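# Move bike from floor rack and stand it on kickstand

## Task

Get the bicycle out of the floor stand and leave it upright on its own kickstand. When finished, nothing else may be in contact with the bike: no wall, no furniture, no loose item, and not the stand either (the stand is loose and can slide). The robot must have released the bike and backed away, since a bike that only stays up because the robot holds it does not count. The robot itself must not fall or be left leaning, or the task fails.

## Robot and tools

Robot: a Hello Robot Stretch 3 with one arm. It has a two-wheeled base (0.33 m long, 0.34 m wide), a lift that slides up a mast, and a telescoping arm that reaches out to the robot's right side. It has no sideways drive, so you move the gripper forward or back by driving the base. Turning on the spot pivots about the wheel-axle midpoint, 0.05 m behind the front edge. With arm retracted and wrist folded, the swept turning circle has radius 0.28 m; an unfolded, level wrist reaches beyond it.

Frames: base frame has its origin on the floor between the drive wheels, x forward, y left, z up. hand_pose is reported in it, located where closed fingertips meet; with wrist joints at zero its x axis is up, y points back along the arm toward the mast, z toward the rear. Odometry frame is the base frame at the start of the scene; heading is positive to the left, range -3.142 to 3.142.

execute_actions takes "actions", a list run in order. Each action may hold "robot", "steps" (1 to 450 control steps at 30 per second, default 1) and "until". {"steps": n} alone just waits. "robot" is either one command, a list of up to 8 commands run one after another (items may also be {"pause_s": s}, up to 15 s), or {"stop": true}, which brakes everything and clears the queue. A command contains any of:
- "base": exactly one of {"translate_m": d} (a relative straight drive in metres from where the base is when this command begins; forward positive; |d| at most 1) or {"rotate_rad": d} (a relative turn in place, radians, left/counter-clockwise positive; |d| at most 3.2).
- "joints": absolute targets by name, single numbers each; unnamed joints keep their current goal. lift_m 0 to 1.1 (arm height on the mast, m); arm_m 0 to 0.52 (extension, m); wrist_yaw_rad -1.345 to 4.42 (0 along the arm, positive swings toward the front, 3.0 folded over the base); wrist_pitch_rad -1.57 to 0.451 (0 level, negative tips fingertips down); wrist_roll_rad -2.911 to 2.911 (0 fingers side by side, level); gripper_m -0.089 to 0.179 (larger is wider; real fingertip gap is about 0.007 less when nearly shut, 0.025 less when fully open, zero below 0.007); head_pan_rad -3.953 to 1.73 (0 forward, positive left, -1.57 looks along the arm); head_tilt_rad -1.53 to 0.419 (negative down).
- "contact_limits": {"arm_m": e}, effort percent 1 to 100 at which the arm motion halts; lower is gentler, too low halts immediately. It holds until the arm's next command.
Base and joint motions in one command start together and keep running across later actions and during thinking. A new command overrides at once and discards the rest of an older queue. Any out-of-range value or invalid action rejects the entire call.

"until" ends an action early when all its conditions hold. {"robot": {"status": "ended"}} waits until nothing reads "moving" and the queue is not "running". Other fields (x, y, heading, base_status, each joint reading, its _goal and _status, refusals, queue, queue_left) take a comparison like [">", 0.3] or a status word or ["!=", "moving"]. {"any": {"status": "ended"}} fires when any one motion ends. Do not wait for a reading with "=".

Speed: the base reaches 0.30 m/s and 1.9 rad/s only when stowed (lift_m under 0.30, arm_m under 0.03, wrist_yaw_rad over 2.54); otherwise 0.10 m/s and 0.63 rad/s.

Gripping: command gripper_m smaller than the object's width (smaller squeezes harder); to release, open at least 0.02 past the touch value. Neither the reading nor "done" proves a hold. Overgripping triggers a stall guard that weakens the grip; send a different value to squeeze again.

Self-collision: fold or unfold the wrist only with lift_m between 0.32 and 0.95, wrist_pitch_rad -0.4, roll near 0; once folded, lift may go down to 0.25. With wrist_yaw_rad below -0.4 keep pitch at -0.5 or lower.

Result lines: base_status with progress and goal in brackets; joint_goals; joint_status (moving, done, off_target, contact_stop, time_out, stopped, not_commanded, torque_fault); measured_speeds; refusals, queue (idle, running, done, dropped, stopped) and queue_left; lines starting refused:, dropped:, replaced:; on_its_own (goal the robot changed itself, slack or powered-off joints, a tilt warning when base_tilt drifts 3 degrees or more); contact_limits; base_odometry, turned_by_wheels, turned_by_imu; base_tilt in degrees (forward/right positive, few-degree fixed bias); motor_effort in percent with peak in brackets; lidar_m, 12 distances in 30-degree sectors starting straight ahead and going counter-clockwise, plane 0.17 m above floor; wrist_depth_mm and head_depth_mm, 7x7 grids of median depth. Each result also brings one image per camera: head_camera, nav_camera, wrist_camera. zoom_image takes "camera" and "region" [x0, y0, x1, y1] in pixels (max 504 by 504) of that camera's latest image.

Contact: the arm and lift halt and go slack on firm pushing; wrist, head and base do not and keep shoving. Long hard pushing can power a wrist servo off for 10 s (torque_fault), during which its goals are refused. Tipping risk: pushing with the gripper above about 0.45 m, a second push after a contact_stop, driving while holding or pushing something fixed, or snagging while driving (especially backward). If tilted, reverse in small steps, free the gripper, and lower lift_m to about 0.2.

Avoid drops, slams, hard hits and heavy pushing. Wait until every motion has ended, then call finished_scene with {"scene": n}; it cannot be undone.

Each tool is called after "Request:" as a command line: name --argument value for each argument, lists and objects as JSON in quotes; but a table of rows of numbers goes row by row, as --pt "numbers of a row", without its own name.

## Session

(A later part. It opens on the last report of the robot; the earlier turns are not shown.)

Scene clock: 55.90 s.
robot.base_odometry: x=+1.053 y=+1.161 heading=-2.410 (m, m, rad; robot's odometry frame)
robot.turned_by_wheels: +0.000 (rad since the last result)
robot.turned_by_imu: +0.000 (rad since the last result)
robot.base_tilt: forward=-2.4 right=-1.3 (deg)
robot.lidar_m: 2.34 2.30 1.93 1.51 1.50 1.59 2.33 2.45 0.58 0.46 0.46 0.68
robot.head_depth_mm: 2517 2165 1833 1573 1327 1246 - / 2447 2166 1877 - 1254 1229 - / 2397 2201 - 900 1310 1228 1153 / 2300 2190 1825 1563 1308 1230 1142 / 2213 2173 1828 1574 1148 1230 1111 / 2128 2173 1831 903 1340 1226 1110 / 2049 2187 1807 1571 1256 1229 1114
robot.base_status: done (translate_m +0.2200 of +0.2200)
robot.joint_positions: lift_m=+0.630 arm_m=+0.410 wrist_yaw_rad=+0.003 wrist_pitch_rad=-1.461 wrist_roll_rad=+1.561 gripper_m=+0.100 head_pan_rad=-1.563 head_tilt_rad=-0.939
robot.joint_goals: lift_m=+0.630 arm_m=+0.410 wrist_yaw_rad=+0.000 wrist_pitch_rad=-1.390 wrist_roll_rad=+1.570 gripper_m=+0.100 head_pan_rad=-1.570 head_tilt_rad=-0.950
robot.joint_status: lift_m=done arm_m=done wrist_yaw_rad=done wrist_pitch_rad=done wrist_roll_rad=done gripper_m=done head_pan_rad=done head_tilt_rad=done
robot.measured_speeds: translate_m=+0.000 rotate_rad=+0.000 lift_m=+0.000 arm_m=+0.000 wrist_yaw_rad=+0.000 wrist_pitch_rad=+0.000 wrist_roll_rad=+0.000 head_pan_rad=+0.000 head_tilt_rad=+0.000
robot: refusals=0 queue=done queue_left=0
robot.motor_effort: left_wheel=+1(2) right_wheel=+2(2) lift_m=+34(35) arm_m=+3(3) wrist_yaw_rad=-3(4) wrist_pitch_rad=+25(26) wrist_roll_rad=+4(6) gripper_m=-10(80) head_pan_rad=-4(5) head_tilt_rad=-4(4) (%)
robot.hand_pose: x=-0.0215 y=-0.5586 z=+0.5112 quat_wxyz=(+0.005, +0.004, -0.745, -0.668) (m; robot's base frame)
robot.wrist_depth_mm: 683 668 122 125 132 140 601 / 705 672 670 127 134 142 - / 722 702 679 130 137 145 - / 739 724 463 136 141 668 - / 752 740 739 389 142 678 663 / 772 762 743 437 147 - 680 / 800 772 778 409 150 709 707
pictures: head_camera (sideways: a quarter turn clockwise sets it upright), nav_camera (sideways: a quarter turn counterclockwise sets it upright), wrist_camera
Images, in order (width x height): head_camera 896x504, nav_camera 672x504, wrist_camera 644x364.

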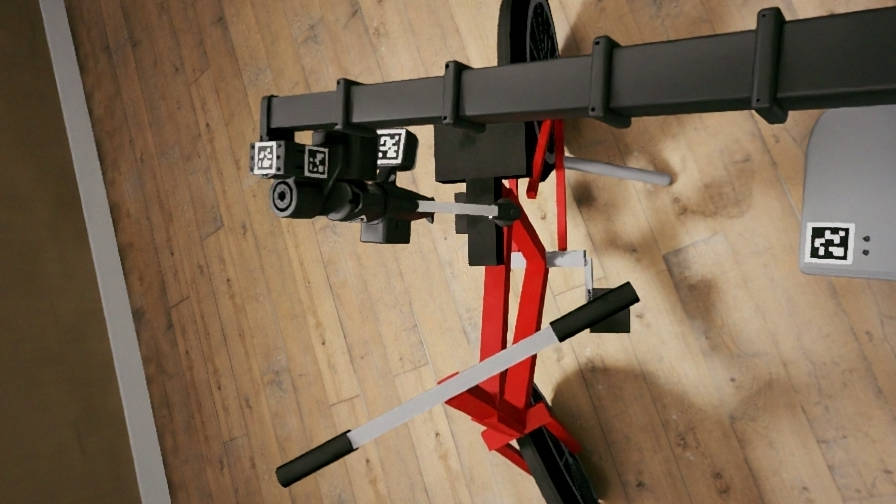

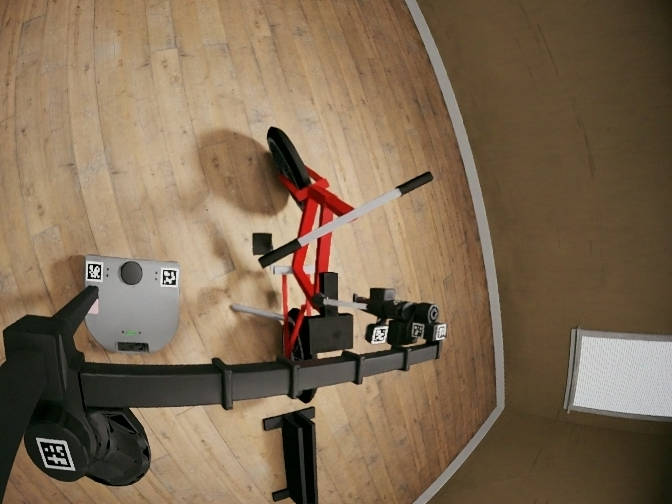

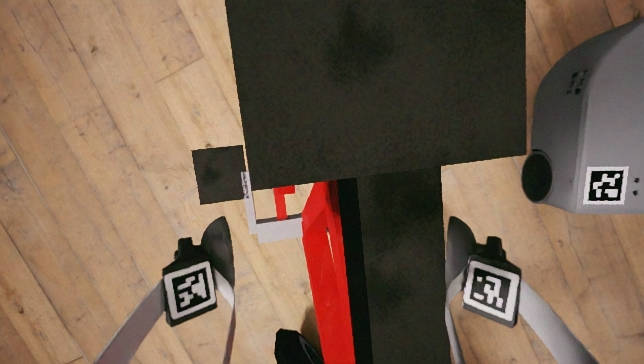

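Still on the finger; this bike leans more. Ease further, slowly.

Request:
execute_actions --actions '[{"robot":[{"joints":{"arm_m":0.39}},{"pause_s":0.5},{"joints":{"arm_m":0.37}}],"steps":250,"until":{"robot":{"status":"ended"}}},{"steps":20}]'

Scene clock: 59.03 s.
robot.base_odometry: x=+1.053 y=+1.161 heading=-2.410 (m, m, rad; robot's odometry frame)
robot.turned_by_wheels: +0.000 (rad since the last result)
robot.turned_by_imu: +0.000 (rad since the last result)
robot.base_tilt: forward=-2.4 right=-1.2 (deg)
robot.lidar_m: 2.34 2.30 1.93 1.52 1.50 1.59 2.32 2.45 0.59 0.46 0.46 0.67
robot.head_depth_mm: 2522 2178 1829 1568 1331 1248 - / 2450 2188 1912 - 1312 1228 - / 2395 2175 - 887 1313 1230 1145 / 2295 2178 1833 1550 1308 1225 1142 / 2219 2176 1839 1573 1147 1228 1108 / 2126 2178 1820 900 1336 1233 1110 / 2053 2200 1794 1574 1251 1231 1110
robot.base_status: done (translate_m +0.2200 of +0.2200)
robot.joint_positions: lift_m=+0.630 arm_m=+0.370 wrist_yaw_rad=+0.002 wrist_pitch_rad=-1.393 wrist_roll_rad=+1.564 gripper_m=+0.100 head_pan_rad=-1.563 head_tilt_rad=-0.939
robot.joint_goals: lift_m=+0.630 arm_m=+0.370 wrist_yaw_rad=+0.000 wrist_pitch_rad=-1.390 wrist_roll_rad=+1.570 gripper_m=+0.100 head_pan_rad=-1.570 head_tilt_rad=-0.950
robot.joint_status: lift_m=done arm_m=done wrist_yaw_rad=done wrist_pitch_rad=done wrist_roll_rad=done gripper_m=done head_pan_rad=done head_tilt_rad=done
robot.measured_speeds: translate_m=+0.000 rotate_rad=+0.000 lift_m=+0.000 arm_m=+0.000 wrist_yaw_rad=+0.000 wrist_pitch_rad=+0.000 wrist_roll_rad=+0.000 head_pan_rad=+0.000 head_tilt_rad=+0.000
robot: refusals=0 queue=done queue_left=0
robot.motor_effort: left_wheel=+1(1) right_wheel=+0(1) lift_m=+31(34) arm_m=-4(5) wrist_yaw_rad=-2(3) wrist_pitch_rad=+1(25) wrist_roll_rad=+3(4) gripper_m=+0(10) head_pan_rad=-4(5) head_tilt_rad=-4(3) (%)
robot.hand_pose: x=-0.0215 y=-0.5366 z=+0.5121 quat_wxyz=(+0.004, +0.003, -0.767, -0.642) (m; robot's base frame)
robot.wrist_depth_mm: 734 710 127 131 135 591 579 / 752 717 129 133 138 607 - / 769 735 132 136 140 619 - / 804 758 243 140 647 637 - / 814 775 743 145 332 646 628 / 838 826 758 147 149 670 647 / 862 834 787 381 706 691 658
pictures: head_camera (sideways: a quarter turn clockwise sets it upright), nav_camera (sideways: a quarter turn counterclockwise sets it upright), wrist_camera
Images, in order (width x height): head_camera 896x504, nav_camera 672x504, wrist_camera 644x364.

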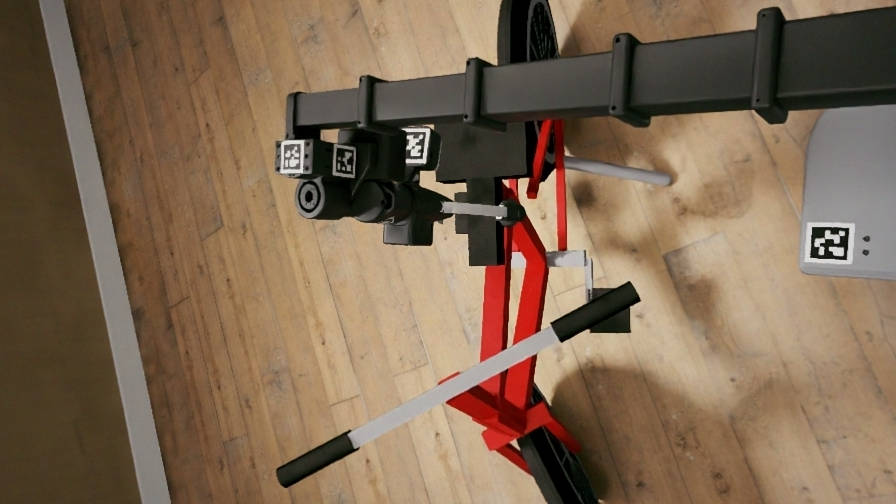

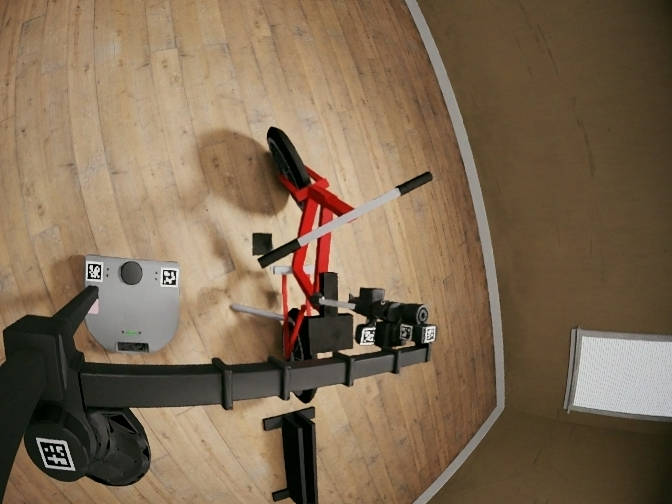

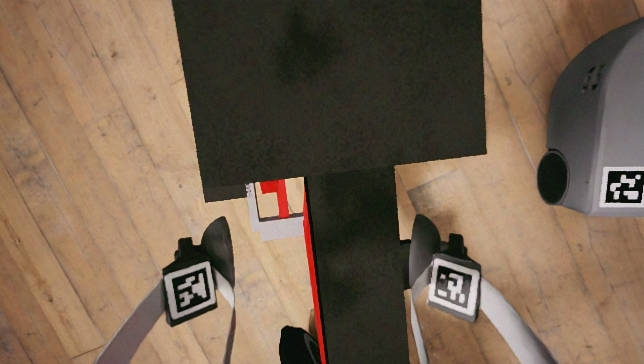

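Standing. Lift off and reverse away.

Request:
execute_actions --actions '[{"robot":[{"joints":{"arm_m":0.355,"gripper_m":0.12}},{"joints":{"lift_m":0.8}},{"joints":{"arm_m":0.0}},{"base":{"translate_m":-0.75}}],"steps":450,"until":{"robot":{"status":"ended"}}},{"robot":{"joints":{"head_pan_rad":-0.8}},"steps":300,"until":{"robot":{"status":"ended"}}}]'

Scene clock: 75.13 s.
robot.base_odometry: x=+1.611 y=+1.662 heading=-2.410 (m, m, rad; robot's odometry frame)
robot.turned_by_wheels: +0.000 (rad since the last result)
robot.turned_by_imu: -0.002 (rad since the last result)
robot.base_tilt: forward=-2.4 right=-1.4 (deg)
robot.lidar_m: 3.02 2.98 1.54 1.19 1.18 1.25 1.81 1.78 1.90 2.63 0.69 0.82
robot.head_depth_mm: 2355 2182 1824 1564 1310 1244 - / 2438 2170 1838 1572 1351 1228 1107 / 2469 2173 1833 1320 1381 1227 1139 / 2534 2185 1418 1484 1385 1232 1108 / 2614 2183 1372 1544 1380 1223 1114 / 2674 2166 1557 1542 1381 1230 1110 / 2690 2132 1697 1584 1373 1227 1111
robot.base_status: done (translate_m -0.7500 of -0.7500)
robot.joint_positions: lift_m=+0.800 arm_m=+0.001 wrist_yaw_rad=+0.002 wrist_pitch_rad=-1.392 wrist_roll_rad=+1.564 gripper_m=+0.120 head_pan_rad=-0.807 head_tilt_rad=-0.939
robot.joint_goals: lift_m=+0.800 arm_m=+0.000 wrist_yaw_rad=+0.000 wrist_pitch_rad=-1.390 wrist_roll_rad=+1.570 gripper_m=+0.120 head_pan_rad=-0.800 head_tilt_rad=-0.950
robot.joint_status: lift_m=done arm_m=done wrist_yaw_rad=done wrist_pitch_rad=done wrist_roll_rad=done gripper_m=done head_pan_rad=done head_tilt_rad=done
robot.measured_speeds: translate_m=+0.000 rotate_rad=+0.000 lift_m=+0.000 arm_m=+0.000 wrist_yaw_rad=+0.000 wrist_pitch_rad=+0.000 wrist_roll_rad=+0.000 head_pan_rad=+0.000 head_tilt_rad=+0.000
robot: refusals=0 queue=done queue_left=0
robot.motor_effort: left_wheel=+3(4) right_wheel=-2(7) lift_m=+33(34) arm_m=-4(5) wrist_yaw_rad=-1(2) wrist_pitch_rad=+0(1) wrist_roll_rad=+2(3) gripper_m=+0(73) head_pan_rad=+5(52) head_tilt_rad=-4(4) (%)
robot.hand_pose: x=-0.0215 y=-0.1677 z=+0.6821 quat_wxyz=(+0.003, +0.003, -0.767, -0.642) (m; robot's base frame)
robot.wrist_depth_mm: 921 766 848 823 781 755 735 / 955 811 864 843 - 766 751 / 990 795 896 863 - - 755 / - 827 912 883 - 805 767 / - 984 950 890 869 828 781 / - - 964 912 901 841 804 / - 732 993 951 915 874 832
pictures: head_camera (sideways: a quarter turn clockwise sets it upright), nav_camera (sideways: a quarter turn counterclockwise sets it upright), wrist_camera
Images, in order (width x height): head_camera 896x504, nav_camera 672x504, wrist_camera 644x364.

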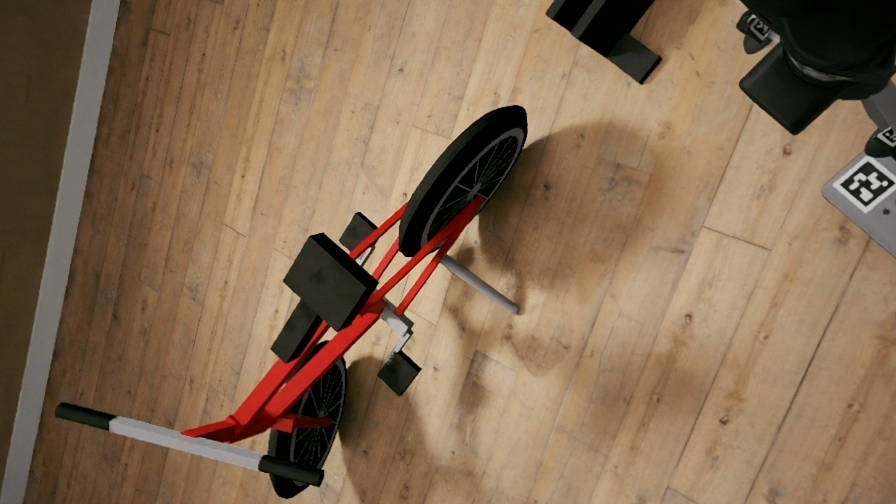

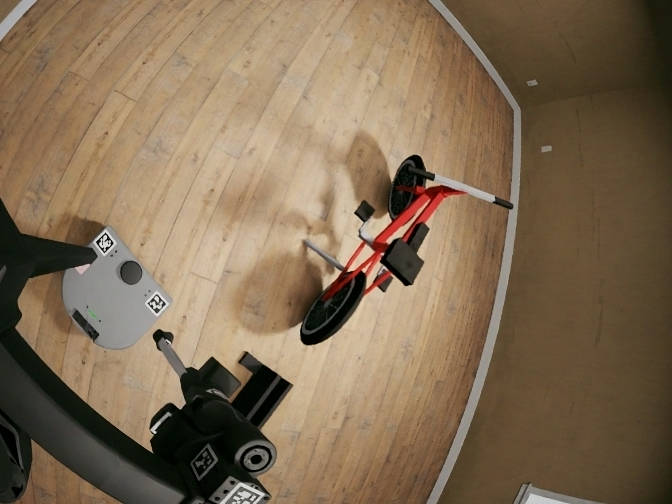

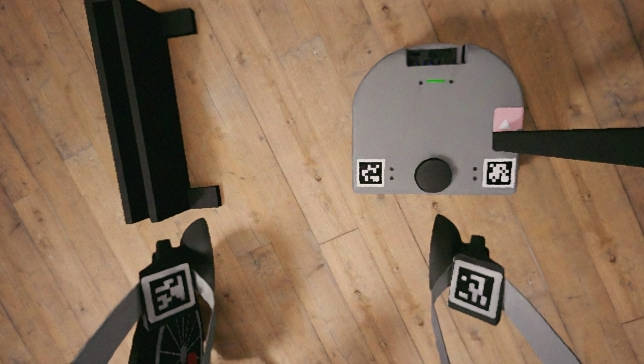

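Request:
finished_scene --scene 2

The scene is finished: the task was done.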